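# Hang the necklace on the jewelry box lid tabs

## Task

Drape the necklace so it runs behind one or more of the little tabs on the inner side of the jewelry box lid and hangs down on each side of that tab, with no part of the necklace outside the box. The box must still be upright, the necklace must stay there on its own once the robot lets go, and the grippers must be opened and moved away at the end.

## Robot and tools

Robot: two six-joint arms, left_arm and right_arm, each ending in a two-finger gripper. The names are labels only; they do not match the left or right side of any picture.

Scene frame: a single frame is shared by both arms. Its origin sits on the table surface midway between the arms, +z is up, +x reaches out across the table, and left_arm is mounted on the +y side. A gripper's fingers extend along its own +z axis and close along its own y axis. The reported hand point lies between the finger pads, roughly 1 cm short of the tips. Reported hand positions can be somewhat wrong, especially with the arm stretched far out.

execute_actions takes "actions", a list holding one item or nothing, plus an optional "pictures" boolean.
- Empty list: nothing new is commanded; you get the current state and the camera pictures.
- Motion item: {"rows": [...], "steps": n}, n from 11 to 15 (15 if left out). Each control step lasts 1/30 s and uses one row; if there are fewer rows than steps the final row repeats. Up to 15 rows.
- Wait item: {"steps": n} with no rows, n up to 300; it returns when that many steps have passed since the previous result, and your own writing time is counted in them.
- Pictures come back only with an empty list or when "pictures": true is passed.

Each row has exactly 14 numbers, covering both arms even if only one moves: left_arm waist, shoulder, elbow, wrist pitch, wrist yaw, wrist roll, gripper opening, then the same seven for right_arm. The six joint values are absolute target angles in radians, in the same units as the Joint positions line, not offsets. Nominal ranges per arm: waist -2.618 to 3.054, shoulder 0.000 to 3.142, elbow 0.000 to 3.142, wrist pitch -1.571 to 1.571, wrist yaw -1.571 to 1.571, wrist roll -2.094 to 2.094. True ends may differ from these by up to 0.036 rad. A call is rejected outright (nothing is sent) if a target exceeds a nominal end by over 0.036 rad and lies beyond the joint's last reported angle. Targets beyond a real end are clipped to it, and the result then notes "joint sent to its limit" (possibly about an earlier, still-running motion); a missing note does not prove there is room left. The opening value is a target on a -1 to +1 scale: +1 fully open, -1 closed.

Motion limits: each step, a joint's target is held near its measured angle, within 0.202 rad for the waist, 0.258 shoulder, 0.238 elbow, 0.573 wrist pitch, 0.522 wrist yaw and roll. If a step's targets would move a hand more than 70 mm from where it is, all that arm's targets get pulled back toward the measured angles. So large moves need several calls. Between calls the arms keep heading to the last row sent, until everything is nearly still or a step is HELD; after that only a new action moves them further. Each result is captured 11 steps before its action ends; those steps then play out while you compose the next call, and the robot keeps running while you think.

Result lines: the state line `left_arm: ...` | `right_arm: ...` gives each hand's position (metres) and orientation quaternion (w, x, y, z) in the scene frame. Joint positions and Joint velocities list each arm's six joints (rad, rad/s) followed by the finger-pad gap (m, m/s; 0.094 m is fully open). grip_measured is the measured finger opening on the same -1..1 scale you command; each gripper's reading may be off by about 1 mm. "joint command not followed" means a clearance check altered or blocked joint targets on some steps; the rest of the row still ran. HELD marks steps on which all or part of your row was not sent. Joint torques are total drive output in Joint positions order without the gripper; they carry offsets, scale errors, noise and friction, so read loads from them with care. MOTOR HOT appears from 75 °C; at 90 °C that arm halts for 10 s, and at 100 °C its motors and gripper go limp and the arm drops; these halts appear as OVER-TEMPERATURE FAULT lines. Holding loads for long, even while you are thinking, heats motors.

Gripping: the fingers are driven toward the grip_measured value you write (except close to -1 and +1). To hold something keep commanding an opening below grip_measured; about 0.03 below grips firmly, a smaller gap grips more gently. Pads push roughly 50 to 62 N at most, less on very thin items such as a chain under about 2 mm, and can spike on first contact. Expect occasional brief tugs on held items or nudges to loose ones.

zoom_image: {"camera": name, "region": [x0, y0, x1, y1]} gives an enlarged view of part of that camera's most recent image, pixel coordinates from the top-left, region no bigger than 504 by 504. Cameras (all 504x504): cam_head_left, cam_head_right, cam_high, cam_left_wrist, cam_right_wrist (the wrist ones are fisheye).

Replying without any tool call ends everything.

Avoid: knocking the box over, dropping the necklace outside the box, pushing anything off the table, arms colliding or pressing on each other, hard impacts or shoves, jerky motion. Before finishing, release the necklace, confirm it stays hooked on its own, and withdraw both grippers.

Each tool is called after ">>>" as name(argument=value, ...) on one line, values as JSON.

## Session

>>> execute_actions(actions=[])

Scene clock: 0.00 s of 4800.00 s.
left_arm: end_effector_position=(+0.3435, +0.5138, +0.2095) grip_measured=+1.000 end_effector_quat_wxyz=(+0.362, +0.566, +0.692, +0.262) | right_arm: end_effector_position=(+0.4152, +0.1258, +0.2866) grip_measured=+1.000 end_effector_quat_wxyz=(+0.697, +0.292, +0.605, +0.252)
Joint positions: left_arm=[ 0.851  1.797  1.542 -0.658  0.712  2.016  0.094] | right_arm=[1.024 2.365 1.919 0.69  1.15  0.574 0.094]
Joint velocities: left_arm=[-0.007  0.002 -0.002  0.066  0.022 -0.007  0.   ] | right_arm=[-0.007 -0.007 -0.022  0.007 -0.11   0.051  0.   ]
Joint torques (N m, as the arm reports them, + toward a larger angle): no reading
Motor temperatures (°C, as the motors report them): left_arm=[23 24 22 25 20 23] | right_arm=[24 24 21 22 23 23]

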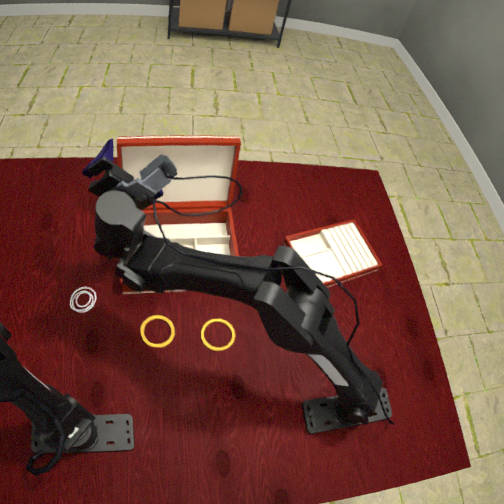

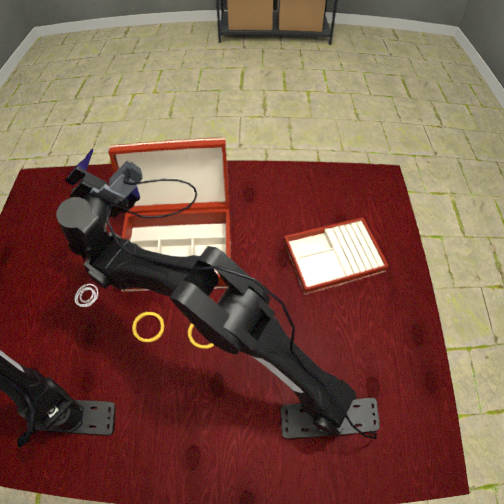

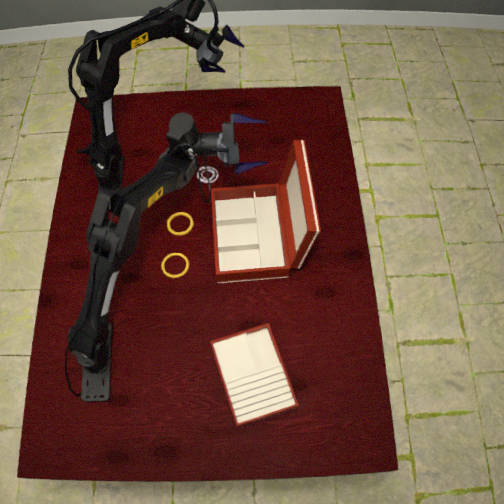

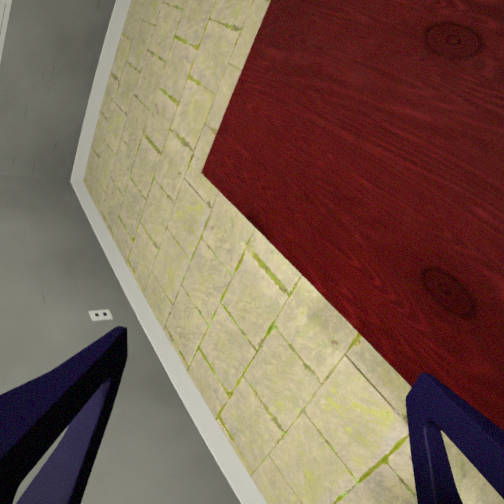

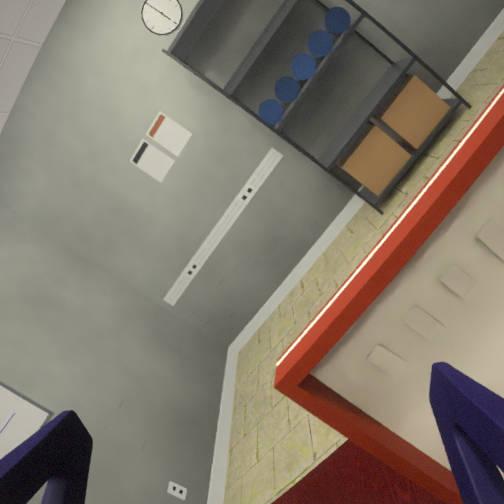

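>>> execute_actions(actions=[{"rows":[[0.85,1.5,1.4,-0.6,0.3,1.0,1,1.02,1.5,1.7,0.3,0.8,0.3,1]],"steps":15}])

>>> execute_actions(actions=[{"steps":25}])

>>> execute_actions(actions=[{"rows":[[0.85,1.21,1.11,-0.3,0,0,1,-0.3,1.2,1.2,-0.6,0,0,1]],"steps":15}])

>>> execute_actions(actions=[{"steps":170}], pictures=true)

Scene clock: 1.13 s of 4800.00 s.
left_arm: end_effector_position=(+0.3016, +0.5173, +0.2226) grip_measured=+1.000 end_effector_quat_wxyz=(+0.310, +0.413, +0.812, +0.270) | right_arm: end_effector_position=(+0.3971, +0.1256, +0.2831) grip_measured=+1.000 end_effector_quat_wxyz=(+0.682, +0.118, +0.698, +0.184)
Joint positions: left_arm=[ 0.849  1.6    1.401 -0.637  0.469  1.652  0.094] | right_arm=[1.023 2.16  1.703 0.453 0.962 0.434 0.094]
Joint velocities: left_arm=[-0.007 -1.507 -0.242 -0.168 -1.092 -2.762  0.   ] | right_arm=[ 0.002 -1.267 -0.466 -1.033 -0.593 -0.505  0.   ]
Joint torques (N m, as the arm reports them, + toward a larger angle): left_arm=[ 0.07 -7.39 10.32  2.3   0.35 -0.15] | right_arm=[  0.12 -17.3    8.71   2.61  -0.17  -0.16]
Motor temperatures (°C, as the motors report them): left_arm=[23 25 22 26 20 23] | right_arm=[24 25 21 22 23 23]
Steps of this call (steps 1 to 30: nothing new was sent; steps 31 to 34: the first 4 steps of this action). Readings (joint positions):
31: left_arm=[0.849 1.770 1.516 -0.634 0.655 1.942] | right_arm=[1.023 2.332 1.878 0.647 1.095 0.538]
32: left_arm=[0.849 1.717 1.462 -0.620 0.576 1.844] | right_arm=[1.023 2.268 1.793 0.565 1.031 0.492]
34: the state above

Scene clock: 1.97 s of 4800.00 s.
left_arm: end_effector_position=(+0.2818, +0.5359, +0.2686) grip_measured=+1.000 end_effector_quat_wxyz=(+0.359, +0.120, +0.886, +0.270) | right_arm: end_effector_position=(+0.2848, -0.0407, +0.5981) grip_measured=+1.000 end_effector_quat_wxyz=(+0.743, +0.163, +0.540, +0.360)
Joint positions: left_arm=[ 0.849  1.49   1.399 -0.585  0.304  1.016  0.094] | right_arm=[1.023 1.486 1.714 0.332 0.818 0.313 0.094]
Joint velocities: left_arm=[ 0.002 -0.012  0.002 -0.007  0.007 -0.022  0.   ] | right_arm=[ 0.012  0.139 -0.007 -0.183  0.007 -0.022  0.   ]
Joint torques (N m, as the arm reports them, + toward a larger angle): left_arm=[ 0.12 -5.21  9.19  1.76  0.12 -0.16] | right_arm=[-0.08 -5.03  4.36  1.54 -0.4  -0.11]
Motor temperatures (°C, as the motors report them): left_arm=[23 25 23 26 20 23] | right_arm=[24 25 22 22 23 23]
Kept back: nothing.
Steps of this call (steps 1 to 11: the last 11 steps of your previous action; steps 12 to 25: the robot went on to your last target). Readings (joint positions):
1: left_arm=[0.849 1.556 1.399 -0.637 0.436 1.555] | right_arm=[1.023 2.120 1.697 0.428 0.944 0.420]
2: left_arm=[0.849 1.520 1.399 -0.622 0.410 1.459] | right_arm=[1.023 2.081 1.696 0.413 0.928 0.408]
4: left_arm=[0.849 1.478 1.399 -0.597 0.375 1.299] | right_arm=[1.023 1.996 1.696 0.395 0.901 0.389]
8: left_arm=[0.849 1.482 1.399 -0.585 0.333 1.129] | right_arm=[1.023 1.821 1.696 0.375 0.867 0.364]
25: the state above

Scene clock: 2.10 s of 4800.00 s.
left_arm: end_effector_position=(+0.2395, +0.5291, +0.2706) grip_measured=+1.000 end_effector_quat_wxyz=(+0.389, -0.073, +0.869, +0.296) | right_arm: end_effector_position=(+0.3039, -0.0528, +0.5307) grip_measured=+1.000 end_effector_quat_wxyz=(+0.734, -0.013, +0.630, +0.252)
Joint positions: left_arm=[ 0.847  1.276  1.152 -0.431  0.134  0.649  0.094] | right_arm=[0.867 1.324 1.504 0.061 0.537 0.185 0.094]
Joint velocities: left_arm=[-0.007 -1.409 -1.028  0.125 -0.828 -2.762  0.   ] | right_arm=[-1.258 -0.969 -1.214 -1.546 -1.37  -0.52   0.   ]
Joint torques (N m, as the arm reports them, + toward a larger angle): left_arm=[ 0.22 -2.63 10.97  3.   -0.01 -0.11] | right_arm=[ 1.08 -3.99  5.49  1.92 -0.36 -0.13]
Motor temperatures (°C, as the motors report them): left_arm=[23 25 23 26 20 23] | right_arm=[24 26 22 22 23 23]
Steps of this call (steps 1 to 4: the first 4 steps of this action). Readings (joint positions):
1: left_arm=[0.847 1.461 1.357 -0.527 0.265 0.942] | right_arm=[1.002 1.462 1.684 0.286 0.744 0.278]
2: left_arm=[0.846 1.400 1.272 -0.461 0.211 0.843] | right_arm=[0.963 1.410 1.614 0.199 0.653 0.236]
4: the state above

Scene clock: 7.77 s of 4800.00 s.
left_arm: end_effector_position=(+0.2238, +0.5446, +0.3106) grip_measured=+1.000 end_effector_quat_wxyz=(+0.504, -0.352, +0.752, +0.238) | right_arm: end_effector_position=(+0.3494, -0.4163, +0.2781) grip_measured=+1.000 end_effector_quat_wxyz=(+0.458, +0.126, +0.877, -0.064)
Joint positions: left_arm=[ 0.847  1.21   1.126 -0.304  0.011  0.008  0.094] | right_arm=[-0.309  1.223  1.196 -0.581  0.007  0.008  0.094]
Joint velocities: left_arm=[ 0.022 -0.002 -0.002 -0.007 -0.022  0.037  0.   ] | right_arm=[-0.007  0.022 -0.017  0.081 -0.066 -0.022  0.   ]
Joint torques (N m, as the arm reports them, + toward a larger angle): left_arm=[ 0.28 -3.58  8.01  2.19 -0.1  -0.11] | right_arm=[ 0.7  -5.68  6.68  1.95 -0.14 -0.12]
Motor temperatures (°C, as the motors report them): left_arm=[23 26 24 27 20 23] | right_arm=[24 26 23 23 23 23]
Kept back: nothing.
Steps of this call (steps 1 to 11: the last 11 steps of your previous action; steps 12 to 45: the robot went on to your last target; steps 46 to 110: nothing new was sent; then 2.00 s passed at rest). Readings (joint positions):
1: left_arm=[0.847 1.239 1.131 -0.422 0.109 0.552] | right_arm=[0.826 1.297 1.465 0.012 0.494 0.169]
2: left_arm=[0.847 1.220 1.126 -0.407 0.089 0.455] | right_arm=[0.791 1.277 1.433 -0.031 0.454 0.156]
4: left_arm=[0.847 1.210 1.126 -0.360 0.059 0.294] | right_arm=[0.728 1.255 1.376 -0.110 0.383 0.133]
8: left_arm=[0.847 1.210 1.126 -0.323 0.029 0.125] | right_arm=[0.576 1.246 1.275 -0.282 0.230 0.086]
110: the state above
All arms were judged still, so your last target was given up. Only a new action makes them travel on or press farther. Fingers that are still opening or closing keep moving.

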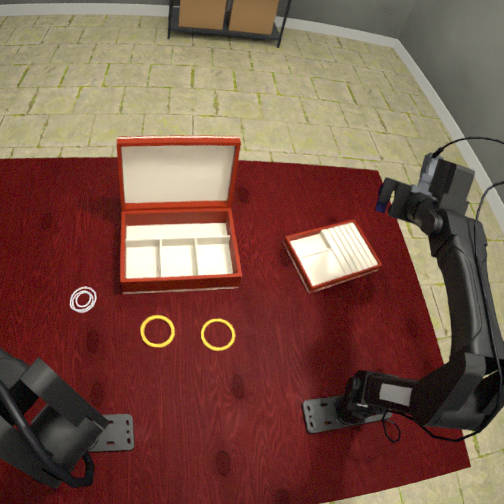

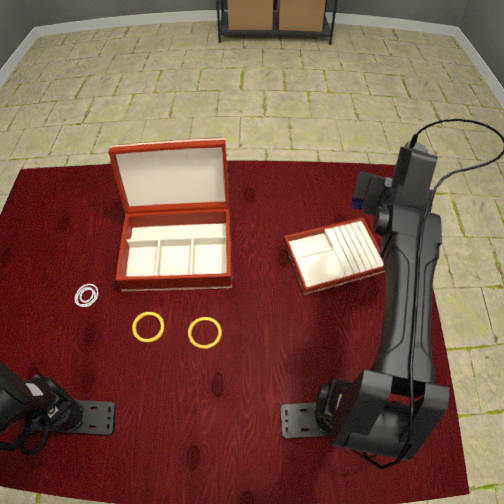

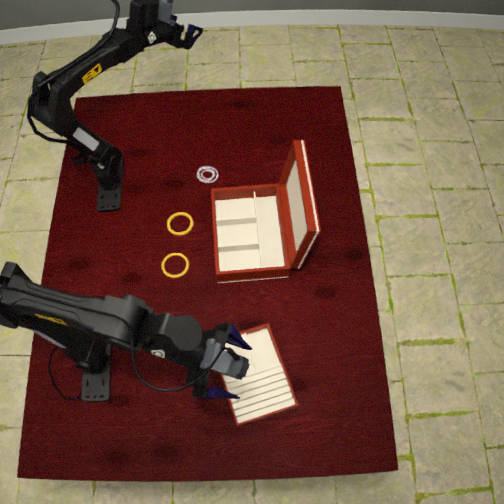

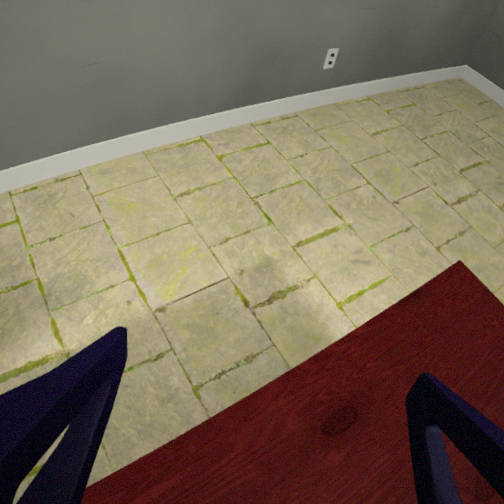

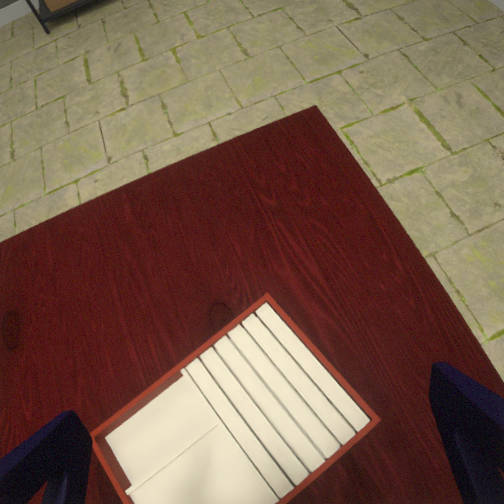

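>>> execute_actions(actions=[{"rows":[[0.07,1.5,1.3,-1.0,0,0,1,-0.3,1.2,1.2,-0.6,0,0,1]],"steps":15}])

>>> execute_actions(actions=[{"rows":[[0.07,1.79,1.465,-1.25,0,0,1,-0.3,1.2,1.2,-0.6,0,0,1]],"steps":15}])

>>> execute_actions(actions=[{"steps":15}], pictures=true)

Scene clock: 8.63 s of 4800.00 s.
left_arm: end_effector_position=(+0.2620, +0.5209, +0.2718) grip_measured=+1.000 end_effector_quat_wxyz=(+0.434, -0.333, +0.817, +0.181) | right_arm: end_effector_position=(+0.3494, -0.4163, +0.2781) grip_measured=+1.000 end_effector_quat_wxyz=(+0.458, +0.126, +0.877, -0.064)
Joint positions: left_arm=[ 0.733  1.333  1.233 -0.49  -0.004  0.006  0.094] | right_arm=[-0.309  1.223  1.196 -0.581  0.007  0.008  0.094]
Joint velocities: left_arm=[-1.023  1.048  0.447 -1.253 -0.022  0.051  0.   ] | right_arm=[-0.002 -0.012  0.007 -0.037  0.051 -0.022  0.   ]
Joint torques (N m, as the arm reports them, + toward a larger angle): left_arm=[-1.05 -3.47  9.08  1.3   0.07 -0.07] | right_arm=[ 0.72 -5.82  6.6   1.94 -0.06 -0.12]
Motor temperatures (°C, as the motors report them): left_arm=[23 26 24 28 20 23] | right_arm=[24 26 23 23 23 23]
Steps of this call (steps 1 to 22: nothing new was sent; steps 23 to 26: the first 4 steps of this action). Readings (joint positions):
23: left_arm=[0.834 1.225 1.145 -0.347 0.002 0.007] | right_arm=[-0.309 1.223 1.196 -0.581 0.007 0.008]
24: left_arm=[0.806 1.258 1.182 -0.405 -0.004 0.006] | right_arm=[-0.309 1.223 1.196 -0.581 0.007 0.008]
26: the state above

Scene clock: 9.13 s of 4800.00 s.
left_arm: end_effector_position=(+0.3293, +0.2604, +0.1294) grip_measured=+1.000 end_effector_quat_wxyz=(+0.106, -0.041, +0.993, -0.003) | right_arm: end_effector_position=(+0.3494, -0.4163, +0.2781) grip_measured=+1.000 end_effector_quat_wxyz=(+0.458, +0.126, +0.877, -0.064)
Joint positions: left_arm=[ 0.046  1.716  1.446 -1.088  0.016  0.006  0.094] | right_arm=[-0.309  1.223  1.196 -0.581  0.007  0.008  0.094]
Joint velocities: left_arm=[ 0.139  1.326  0.442 -0.33  -0.081  0.022  0.   ] | right_arm=[-0.012  0.002 -0.012 -0.051  0.007 -0.022  0.   ]
Joint torques (N m, as the arm reports them, + toward a larger angle): left_arm=[ 1.24 -7.81  7.11 -0.28 -0.15 -0.09] | right_arm=[ 0.88 -5.73  6.54  1.92 -0.08 -0.14]
Motor temperatures (°C, as the motors report them): left_arm=[23 26 25 28 20 23] | right_arm=[24 26 23 23 23 23]
Steps of this call (steps 1 to 11: the last 11 steps of your previous action; steps 12 to 15: the first 4 steps of this action). Readings (joint positions):
12: left_arm=[0.070 1.546 1.298 -0.980 0.010 0.006] | right_arm=[-0.309 1.223 1.196 -0.581 0.007 0.008]
13: left_arm=[0.049 1.604 1.368 -1.053 0.015 0.006] | right_arm=[-0.309 1.223 1.196 -0.581 0.007 0.008]
15: the state above

Scene clock: 9.63 s of 4800.00 s.
left_arm: end_effector_position=(+0.2939, +0.2634, +0.0979) grip_measured=+1.000 end_effector_quat_wxyz=(-0.009, -0.051, +0.999, -0.006) | right_arm: end_effector_position=(+0.3494, -0.4163, +0.2781) grip_measured=+1.000 end_effector_quat_wxyz=(+0.458, +0.126, +0.877, -0.064)
Joint positions: left_arm=[ 0.062  1.808  1.453 -1.234  0.011  0.006  0.094] | right_arm=[-0.309  1.223  1.196 -0.581  0.007  0.008  0.094]
Joint velocities: left_arm=[ 0.002  0.002 -0.027 -0.081  0.007 -0.066  0.   ] | right_arm=[-0.002 -0.002 -0.012 -0.022 -0.022  0.037  0.   ]
Joint torques (N m, as the arm reports them, + toward a larger angle): left_arm=[ 0.63 -8.89  8.58  0.34 -0.11 -0.08] | right_arm=[ 0.79 -5.71  6.37  1.9  -0.14 -0.12]
Motor temperatures (°C, as the motors report them): left_arm=[23 26 25 27 20 23] | right_arm=[24 26 23 23 23 23]
Kept back: nothing.
Steps of this call (steps 1 to 11: the last 11 steps of your previous action; steps 12 to 15: the robot went on to your last target). Readings (joint positions):
1: left_arm=[0.050 1.754 1.453 -1.099 0.015 0.006] | right_arm=[-0.309 1.223 1.196 -0.581 0.007 0.008]
2: left_arm=[0.055 1.782 1.453 -1.120 0.014 0.006] | right_arm=[-0.309 1.223 1.196 -0.581 0.007 0.008]
4: left_arm=[0.061 1.811 1.453 -1.166 0.013 0.006] | right_arm=[-0.309 1.223 1.196 -0.581 0.007 0.008]
8: left_arm=[0.062 1.808 1.453 -1.213 0.011 0.006] | right_arm=[-0.309 1.223 1.196 -0.581 0.007 0.008]
15: the state above

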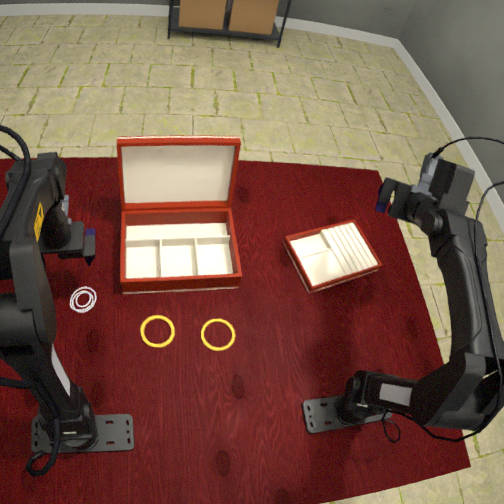

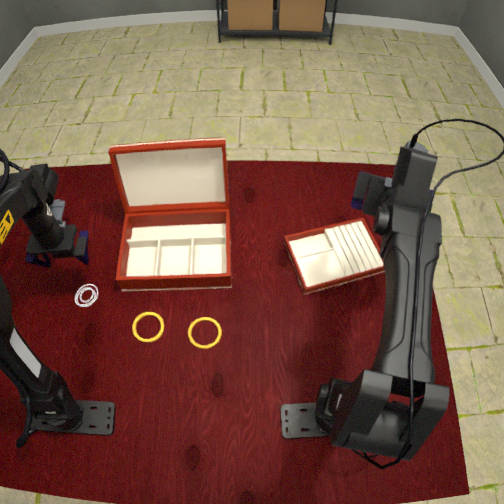

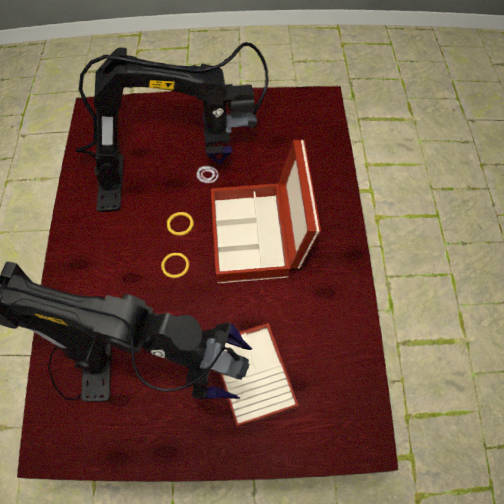

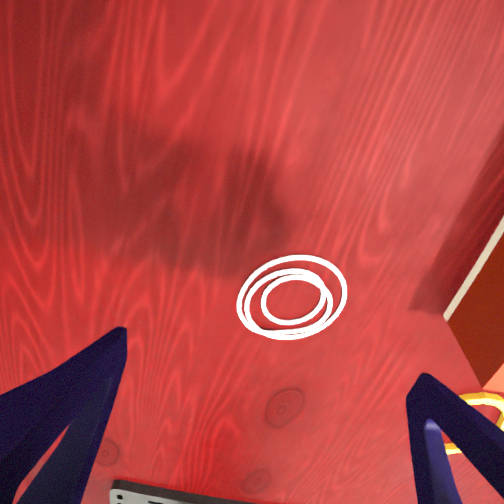

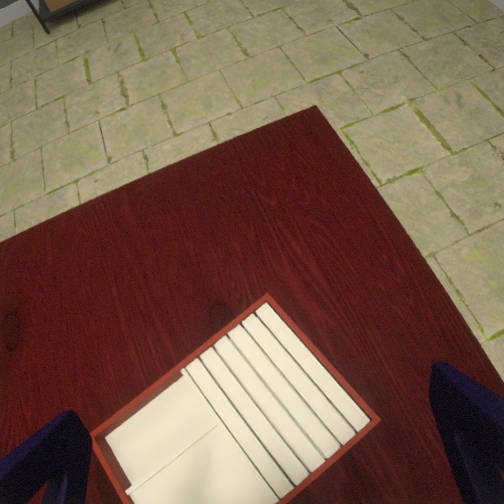

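>>> execute_actions(actions=[{"rows":[[0.118,1.78,1.175,-0.985,0,0,-0.5,-0.3,1.2,1.2,-0.6,0,0,1]],"steps":15}])

>>> execute_actions(actions=[{"steps":15}], pictures=true)

Scene clock: 11.13 s of 4800.00 s.
left_arm: end_effector_position=(+0.2717, +0.2720, +0.0584) grip_measured=-0.062 end_effector_quat_wxyz=(-0.016, -0.068, +0.998, -0.007) | right_arm: end_effector_position=(+0.3494, -0.4163, +0.2781) grip_measured=+1.000 end_effector_quat_wxyz=(+0.458, +0.126, +0.877, -0.064)
Joint positions: left_arm=[ 0.098  1.772  1.249 -1.08   0.011  0.006  0.044] | right_arm=[-0.309  1.223  1.196 -0.581  0.007  0.008  0.094]
Joint velocities: left_arm=[ 0.325  0.154 -1.35   0.432 -0.066 -0.037 -0.421] | right_arm=[ 0.012 -0.007 -0.017 -0.007 -0.022  0.037  0.   ]
Joint torques (N m, as the arm reports them, + toward a larger angle): left_arm=[ 0.05 -7.24  8.08  0.7  -0.05 -0.09] | right_arm=[ 0.76 -5.86  6.64  1.92 -0.08 -0.11]
Motor temperatures (°C, as the motors report them): left_arm=[23 27 25 27 20 23] | right_arm=[24 26 24 23 23 23]
Steps of this call (steps 1 to 15: the robot went on to your last target; steps 16 to 41: nothing new was sent; steps 42 to 45: the first 4 steps of this action). Readings (joint positions):
42: left_arm=[0.067 1.798 1.420 -1.197 0.012 0.006] | right_arm=[-0.309 1.223 1.196 -0.581 0.007 0.008]
43: left_arm=[0.074 1.779 1.358 -1.131 0.012 0.006] | right_arm=[-0.309 1.223 1.196 -0.581 0.007 0.008]
45: the state above

Scene clock: 11.63 s of 4800.00 s.
left_arm: end_effector_position=(+0.2624, +0.2765, +0.0346) grip_measured=-0.498 end_effector_quat_wxyz=(-0.026, -0.077, +0.997, -0.006) | right_arm: end_effector_position=(+0.3494, -0.4163, +0.2781) grip_measured=+1.000 end_effector_quat_wxyz=(+0.458, +0.126, +0.877, -0.064)
Joint positions: left_arm=[ 0.115  1.79   1.17  -1.004  0.008  0.006  0.024] | right_arm=[-0.309  1.223  1.196 -0.581  0.007  0.008  0.094]
Joint velocities: left_arm=[ 0.002  0.002  0.007 -0.007  0.037  0.051  0.001] | right_arm=[ 0.002 -0.002 -0.012  0.037 -0.051  0.007  0.   ]
Joint torques (N m, as the arm reports them, + toward a larger angle): left_arm=[ 0.27 -7.91  7.49  0.54 -0.07 -0.08] | right_arm=[ 0.79 -5.85  6.37  1.89 -0.1  -0.12]
Motor temperatures (°C, as the motors report them): left_arm=[23 27 25 27 20 23] | right_arm=[24 26 24 23 23 23]
Kept back: nothing.
Steps of this call (steps 1 to 11: the last 11 steps of your previous action; steps 12 to 15: the robot went on to your last target). Readings (joint positions):
1: left_arm=[0.107 1.779 1.211 -1.071 0.010 0.006] | right_arm=[-0.309 1.223 1.196 -0.581 0.007 0.008]
2: left_arm=[0.113 1.785 1.187 -1.067 0.008 0.006] | right_arm=[-0.309 1.223 1.196 -0.581 0.007 0.008]
4: left_arm=[0.115 1.790 1.170 -1.060 0.008 0.006] | right_arm=[-0.309 1.223 1.196 -0.581 0.007 0.008]
8: left_arm=[0.115 1.790 1.170 -1.025 0.008 0.006] | right_arm=[-0.309 1.223 1.196 -0.581 0.007 0.008]
15: the state above

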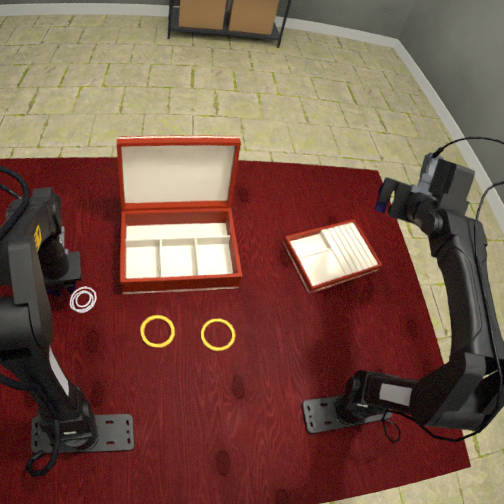

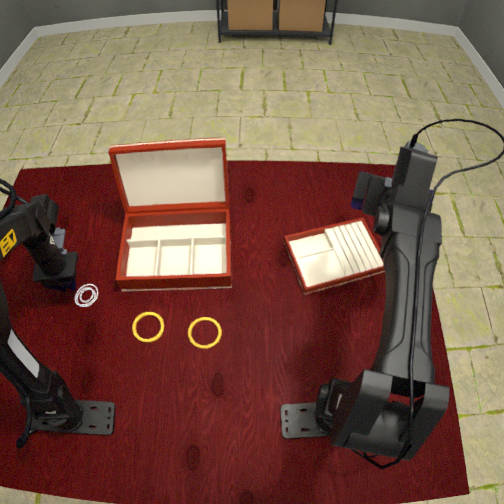

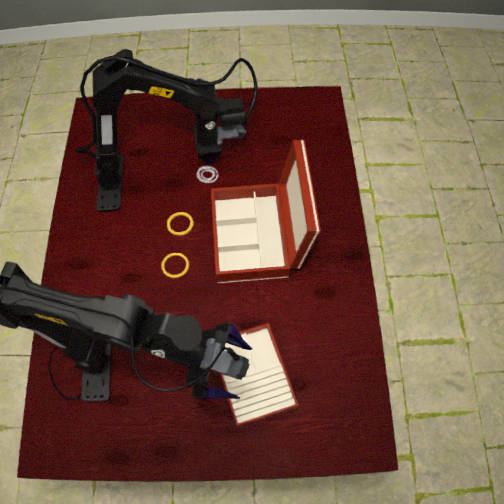

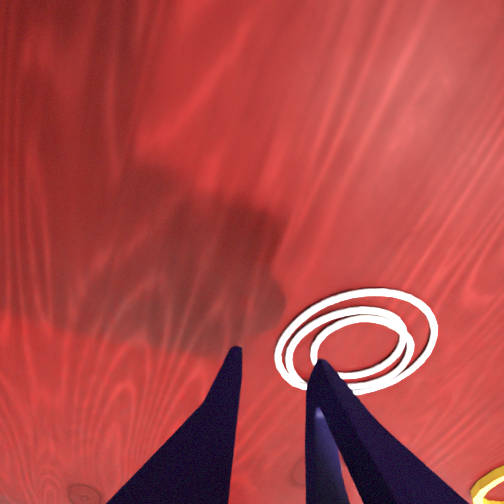

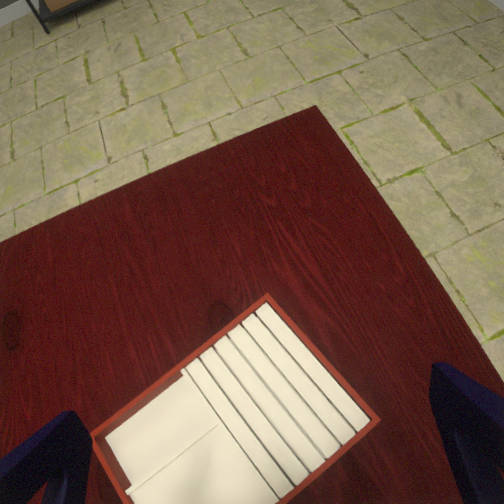

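>>> execute_actions(actions=[{"rows":[[-0.122,1.73,1.10,-0.925,0,0,-0.745,-0.3,1.2,1.2,-0.6,0,0,1]],"steps":15}])

>>> execute_actions(actions=[{"steps":15}], pictures=true)

Scene clock: 13.37 s of 4800.00 s.
left_arm: end_effector_position=(+0.2659, +0.2286, +0.0338) grip_measured=-0.742 end_effector_quat_wxyz=(-0.009, +0.007, +1.000, +0.004) | right_arm: end_effector_position=(+0.3494, -0.4163, +0.2781) grip_measured=+1.000 end_effector_quat_wxyz=(+0.458, +0.126, +0.877, -0.064)
Joint positions: left_arm=[-0.056  1.759  1.129 -0.959 -0.009  0.003  0.012] | right_arm=[-0.309  1.223  1.196 -0.581  0.007  0.008  0.094]
Joint velocities: left_arm=[-1.619 -0.139 -0.144  0.198  0.183 -0.007 -0.003] | right_arm=[ 0.012 -0.002 -0.012 -0.007  0.007 -0.037  0.   ]
Joint torques (N m, as the arm reports them, + toward a larger angle): left_arm=[ 2.45 -8.38  5.38  0.57 -0.15 -0.05] | right_arm=[ 0.69 -5.97  6.55  1.89 -0.06 -0.12]
Motor temperatures (°C, as the motors report them): left_arm=[23 28 25 27 20 23] | right_arm=[24 26 24 24 23 23]
Steps of this call (steps 1 to 15: the robot went on to your last target; steps 16 to 48: nothing new was sent; steps 49 to 52: the first 4 steps of this action). Readings (joint positions):
49: left_arm=[0.098 1.785 1.162 -0.989 -0.002 0.004] | right_arm=[-0.309 1.223 1.196 -0.581 0.007 0.008]
50: left_arm=[0.059 1.774 1.147 -0.972 -0.011 0.003] | right_arm=[-0.309 1.223 1.196 -0.581 0.007 0.008]
52: the state above

Scene clock: 13.87 s of 4800.00 s.
left_arm: end_effector_position=(+0.2676, +0.2031, +0.0343) grip_measured=-0.743 end_effector_quat_wxyz=(+0.000, +0.044, +0.999, -0.005) | right_arm: end_effector_position=(+0.3494, -0.4163, +0.2781) grip_measured=+1.000 end_effector_quat_wxyz=(+0.458, +0.126, +0.877, -0.064)
Joint positions: left_arm=[-0.13   1.751  1.122 -0.941  0.009  0.003  0.012] | right_arm=[-0.309  1.223  1.196 -0.581  0.007  0.008  0.094]
Joint velocities: left_arm=[-0.012  0.007  0.002  0.007 -0.007  0.051 -0.   ] | right_arm=[ 0.002 -0.012 -0.007 -0.022  0.066  0.051  0.   ]
Joint torques (N m, as the arm reports them, + toward a larger angle): left_arm=[ 0.69 -8.33  5.31  0.65 -0.09 -0.05] | right_arm=[ 0.69 -5.86  6.59  1.93 -0.15 -0.04]
Motor temperatures (°C, as the motors report them): left_arm=[23 28 25 27 20 23] | right_arm=[24 26 24 24 23 23]
Kept back: nothing.
Steps of this call (steps 1 to 11: the last 11 steps of your previous action; steps 12 to 15: the robot went on to your last target). Readings (joint positions):
1: left_arm=[-0.103 1.755 1.126 -0.954 -0.002 0.003] | right_arm=[-0.309 1.223 1.196 -0.581 0.007 0.008]
2: left_arm=[-0.133 1.753 1.125 -0.951 0.004 0.003] | right_arm=[-0.309 1.223 1.196 -0.581 0.007 0.008]
4: left_arm=[-0.149 1.751 1.124 -0.946 0.010 0.003] | right_arm=[-0.309 1.223 1.196 -0.581 0.007 0.008]
8: left_arm=[-0.132 1.751 1.122 -0.942 0.010 0.003] | right_arm=[-0.309 1.223 1.196 -0.581 0.007 0.008]
15: the state above

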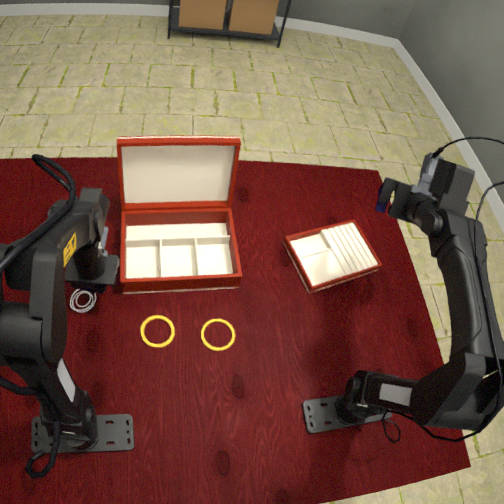

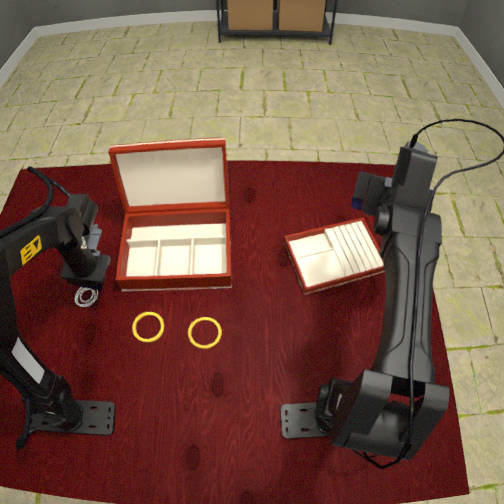

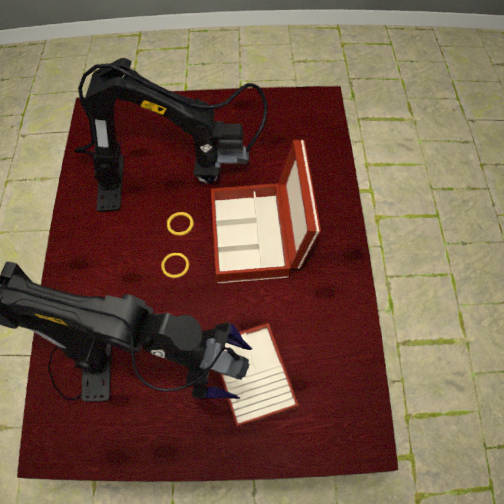

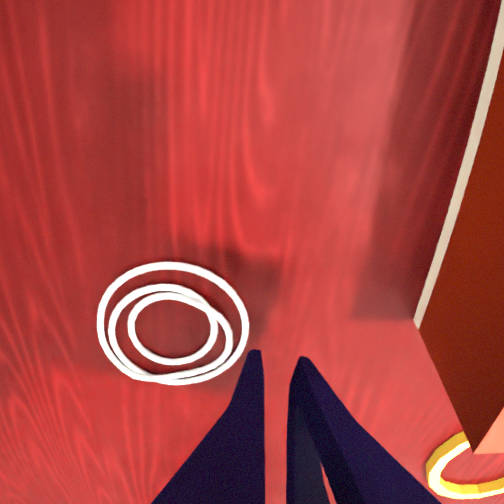

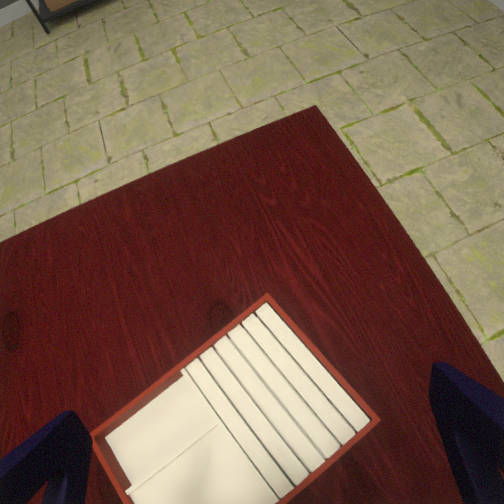

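>>> execute_actions(actions=[{"rows":[[-0.082,1.745,1.07,-0.895,0,0,-0.745,-0.3,1.2,1.2,-0.6,0,0,1]],"steps":15}])

>>> execute_actions(actions=[{"steps":15}], pictures=true)

>>> zoom_image(camera="cam_left_wrist", region=[150,250,400,450])

Scene clock: 14.77 s of 4800.00 s.
left_arm: end_effector_position=(+0.2649, +0.2122, +0.0285) grip_measured=-0.743 end_effector_quat_wxyz=(-0.001, +0.029, +1.000, -0.005) | right_arm: end_effector_position=(+0.3494, -0.4163, +0.2781) grip_measured=+1.000 end_effector_quat_wxyz=(+0.458, +0.126, +0.877, -0.064)
Joint positions: left_arm=[-0.1    1.751  1.097 -0.919  0.01   0.003  0.012] | right_arm=[-0.309  1.223  1.196 -0.581  0.007  0.008  0.094]
Joint velocities: left_arm=[ 0.247 -0.017 -0.178  0.007 -0.051 -0.007  0.   ] | right_arm=[ 0.002 -0.007  0.002 -0.051 -0.022 -0.037  0.   ]
Joint torques (N m, as the arm reports them, + toward a larger angle): left_arm=[ 0.27 -7.26  5.76  0.69 -0.03 -0.06] | right_arm=[ 0.65 -5.92  6.58  1.9  -0.08 -0.12]
Motor temperatures (°C, as the motors report them): left_arm=[23 28 25 27 20 23] | right_arm=[24 26 24 24 23 23]
Steps of this call (steps 1 to 15: the robot went on to your last target; steps 16 to 23: nothing new was sent; steps 24 to 27: the first 4 steps of this action). Readings (joint positions):
24: left_arm=[-0.127 1.751 1.118 -0.934 0.010 0.003] | right_arm=[-0.309 1.223 1.196 -0.581 0.007 0.008]
25: left_arm=[-0.120 1.751 1.111 -0.926 0.010 0.003] | right_arm=[-0.309 1.223 1.196 -0.581 0.007 0.008]
27: the state above

Scene clock: 15.27 s of 4800.00 s.
left_arm: end_effector_position=(+0.2643, +0.2163, +0.0265) grip_measured=-0.743 end_effector_quat_wxyz=(-0.001, +0.023, +1.000, -0.004) | right_arm: end_effector_position=(+0.3494, -0.4163, +0.2781) grip_measured=+1.000 end_effector_quat_wxyz=(+0.458, +0.126, +0.877, -0.064)
Joint positions: left_arm=[-0.087  1.751  1.088 -0.91   0.008  0.003  0.012] | right_arm=[-0.309  1.223  1.196 -0.581  0.007  0.008  0.094]
Joint velocities: left_arm=[ 0.002  0.012 -0.002  0.022 -0.022 -0.007  0.001] | right_arm=[ 0.007 -0.022  0.007 -0.007  0.007  0.007  0.   ]
Joint torques (N m, as the arm reports them, + toward a larger angle): left_arm=[ 0.39 -7.19  5.56  0.63 -0.06 -0.08] | right_arm=[ 0.75 -5.88  6.49  1.92 -0.12 -0.09]
Motor temperatures (°C, as the motors report them): left_arm=[23 28 25 27 20 23] | right_arm=[24 26 24 24 23 23]
Kept back: nothing.
Steps of this call (steps 1 to 11: the last 11 steps of your previous action; steps 12 to 15: the robot went on to your last target). Readings (joint positions):
1: left_arm=[-0.093 1.751 1.092 -0.919 0.009 0.003] | right_arm=[-0.309 1.223 1.196 -0.581 0.007 0.008]
2: left_arm=[-0.089 1.751 1.089 -0.919 0.008 0.003] | right_arm=[-0.309 1.223 1.196 -0.581 0.007 0.008]
4: left_arm=[-0.087 1.751 1.088 -0.918 0.008 0.003] | right_arm=[-0.309 1.223 1.196 -0.581 0.007 0.008]
8: left_arm=[-0.087 1.751 1.088 -0.913 0.008 0.003] | right_arm=[-0.309 1.223 1.196 -0.581 0.007 0.008]
15: the state above

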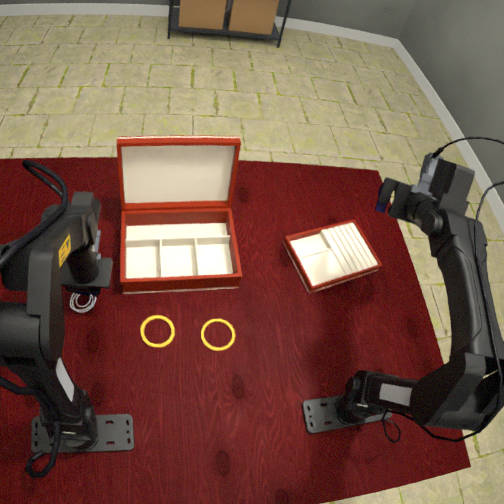

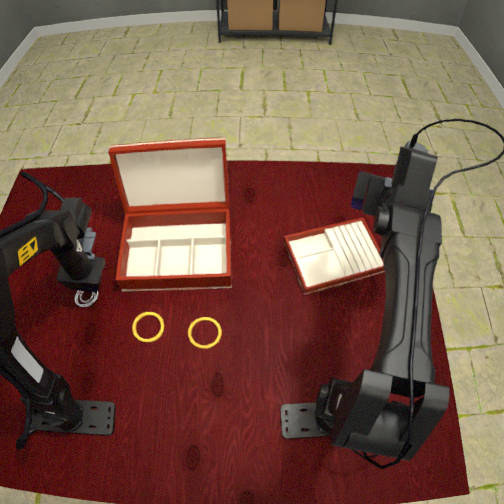

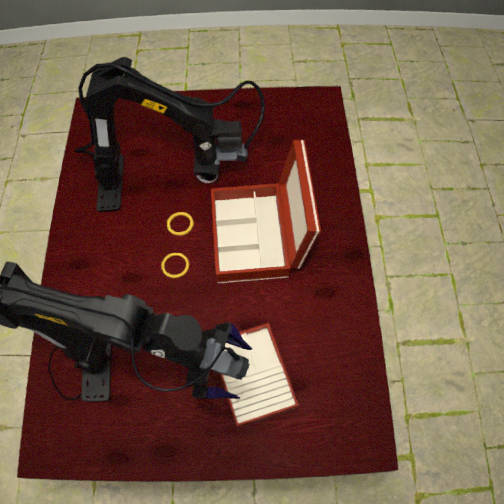

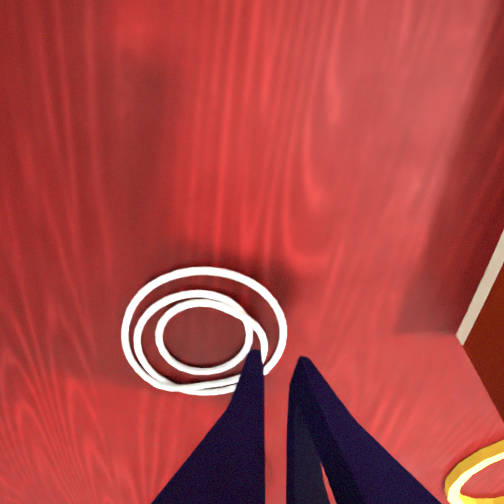

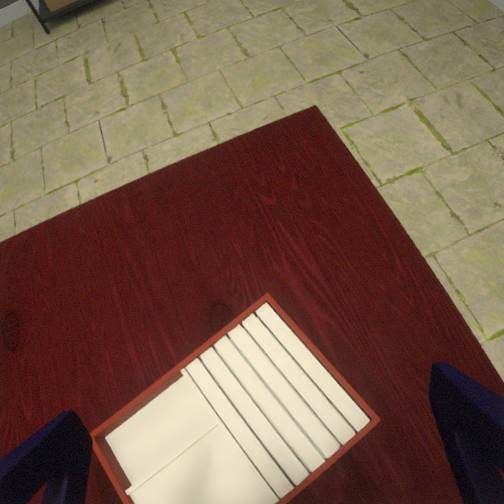

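Region (150, 250, 400, 450) of cam_left_wrist's 504x504 image, scaled by 2.016, with more detail than that image has; it fills the top 403 rows of this view, and the rest is white.

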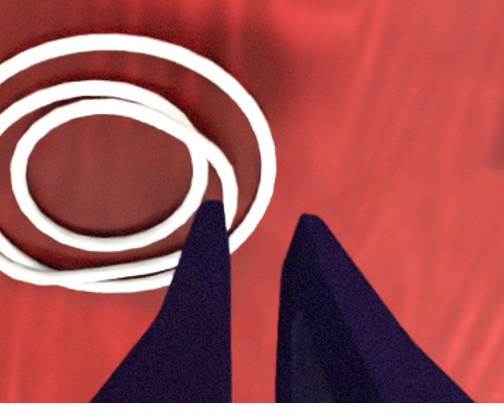

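>>> execute_actions(actions=[{"rows":[[-0.112,1.745,1.07,-0.895,0,0,-0.745,-0.3,1.2,1.2,-0.6,0,0,1],[-0.112,1.745,1.07,-0.895,0,0,-0.745,-0.3,1.2,1.2,-0.6,0,0,1],[-0.112,1.745,1.07,-0.895,0,0,-0.745,-0.3,1.2,1.2,-0.6,0,0,1],[-0.112,1.745,1.07,-0.895,0,0,-0.745,-0.3,1.2,1.2,-0.6,0,0,1],[-0.112,1.745,1.07,-0.895,0,0,-0.745,-0.3,1.2,1.2,-0.6,0,0,1],[-0.112,1.745,1.07,-0.895,0,0,-0.745,-0.3,1.2,1.2,-0.6,0,0,1],[-0.112,1.745,1.035,-0.87,0,0,-0.745,-0.3,1.2,1.2,-0.6,0,0,1]],"steps":15}])

>>> execute_actions(actions=[{"steps":15}], pictures=true)

>>> zoom_image(camera="cam_left_wrist", region=[150,250,400,450])

Scene clock: 16.20 s of 4800.00 s.
left_arm: end_effector_position=(+0.2642, +0.2132, +0.0265) grip_measured=-0.743 end_effector_quat_wxyz=(-0.001, +0.028, +1.000, -0.004) | right_arm: end_effector_position=(+0.3494, -0.4163, +0.2781) grip_measured=+1.000 end_effector_quat_wxyz=(+0.458, +0.126, +0.877, -0.064)
Joint positions: left_arm=[-0.098  1.751  1.088 -0.91   0.007  0.003  0.012] | right_arm=[-0.309  1.223  1.196 -0.581  0.007  0.008  0.094]
Joint velocities: left_arm=[-0.081 -0.007 -0.002  0.037 -0.022 -0.007  0.   ] | right_arm=[-0.022 -0.017  0.007 -0.066 -0.051 -0.037  0.   ]
Joint torques (N m, as the arm reports them, + toward a larger angle): left_arm=[-0.57 -7.22  5.52  0.63 -0.05 -0.07] | right_arm=[ 0.71 -5.8   6.65  1.9  -0.13 -0.09]
Motor temperatures (°C, as the motors report them): left_arm=[23 28 25 27 20 23] | right_arm=[24 26 24 24 23 23]
Steps of this call (steps 1 to 15: the robot went on to your last target; steps 16 to 24: nothing new was sent; steps 25 to 28: the first 4 steps of this action). Readings (joint positions):
25: left_arm=[-0.088 1.751 1.088 -0.910 0.007 0.003] | right_arm=[-0.309 1.223 1.196 -0.581 0.007 0.008]
26: left_arm=[-0.091 1.751 1.088 -0.910 0.007 0.003] | right_arm=[-0.309 1.223 1.196 -0.581 0.007 0.008]
28: the state above

Scene clock: 16.70 s of 4800.00 s.
left_arm: end_effector_position=(+0.2572, +0.2121, +0.0184) grip_measured=-0.743 end_effector_quat_wxyz=(-0.007, +0.031, +0.999, -0.003) | right_arm: end_effector_position=(+0.3494, -0.4163, +0.2781) grip_measured=+1.000 end_effector_quat_wxyz=(+0.458, +0.126, +0.877, -0.064)
Joint positions: left_arm=[-0.103  1.751  1.052 -0.886  0.007  0.003  0.012] | right_arm=[-0.309  1.223  1.196 -0.581  0.007  0.008  0.094]
Joint velocities: left_arm=[ 0.002 -0.007  0.012  0.051 -0.022 -0.051  0.   ] | right_arm=[ 0.002 -0.022 -0.002 -0.081 -0.007  0.007  0.   ]
Joint torques (N m, as the arm reports them, + toward a larger angle): left_arm=[-0.61 -7.08  5.5   0.6  -0.05 -0.06] | right_arm=[ 0.53 -6.09  6.48  1.99 -0.13 -0.08]
Motor temperatures (°C, as the motors report them): left_arm=[23 28 25 27 20 23] | right_arm=[24 26 24 24 23 23]
Kept back: nothing.
Steps of this call (steps 1 to 11: the last 11 steps of your previous action; steps 12 to 15: the robot went on to your last target). Readings (joint positions):
1: left_arm=[-0.101 1.751 1.088 -0.910 0.007 0.003] | right_arm=[-0.309 1.223 1.196 -0.581 0.007 0.008]
2: left_arm=[-0.102 1.751 1.088 -0.910 0.007 0.003] | right_arm=[-0.309 1.223 1.196 -0.581 0.007 0.008]
4: left_arm=[-0.103 1.751 1.078 -0.897 0.007 0.003] | right_arm=[-0.309 1.223 1.196 -0.581 0.007 0.008]
8: left_arm=[-0.103 1.751 1.054 -0.891 0.007 0.003] | right_arm=[-0.309 1.223 1.196 -0.581 0.007 0.008]
15: the state above

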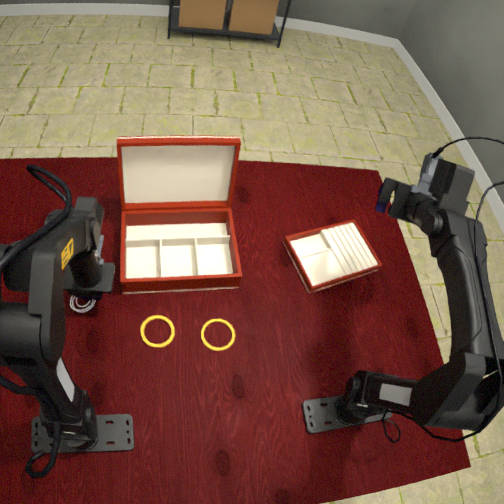

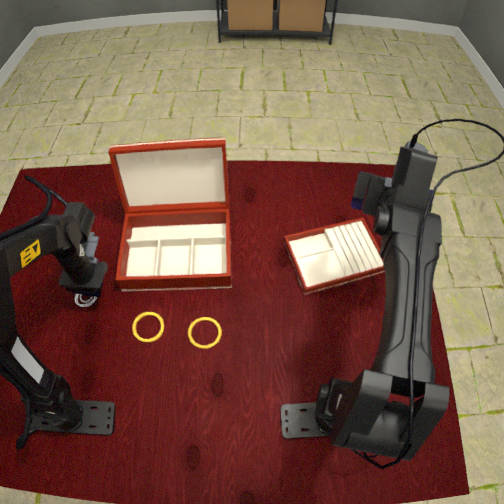

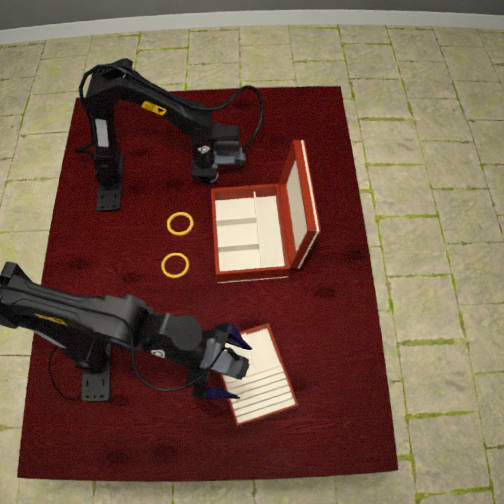

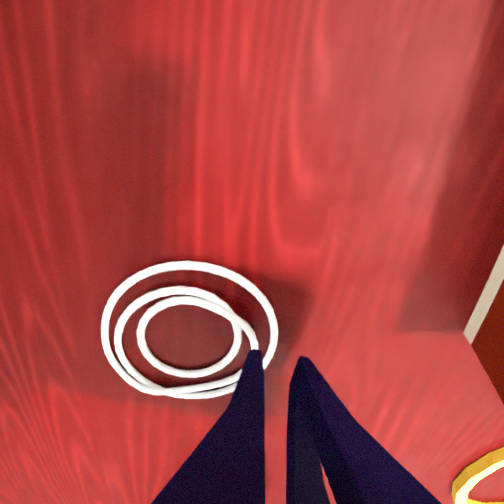

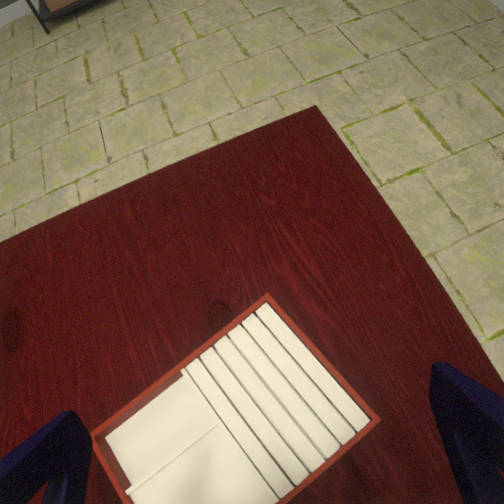

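Region (150, 250, 400, 450) of cam_left_wrist's 504x504 image, scaled by 2.016, with more detail than that image has; it fills the top 403 rows of this view, and the rest is white.

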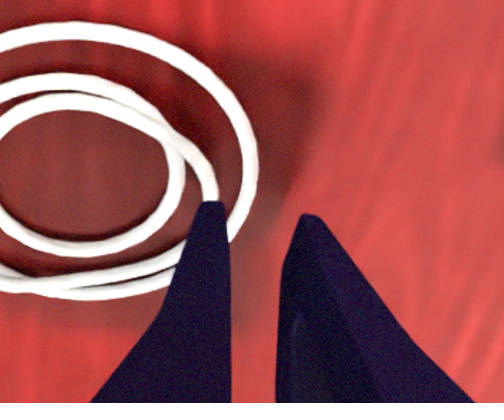

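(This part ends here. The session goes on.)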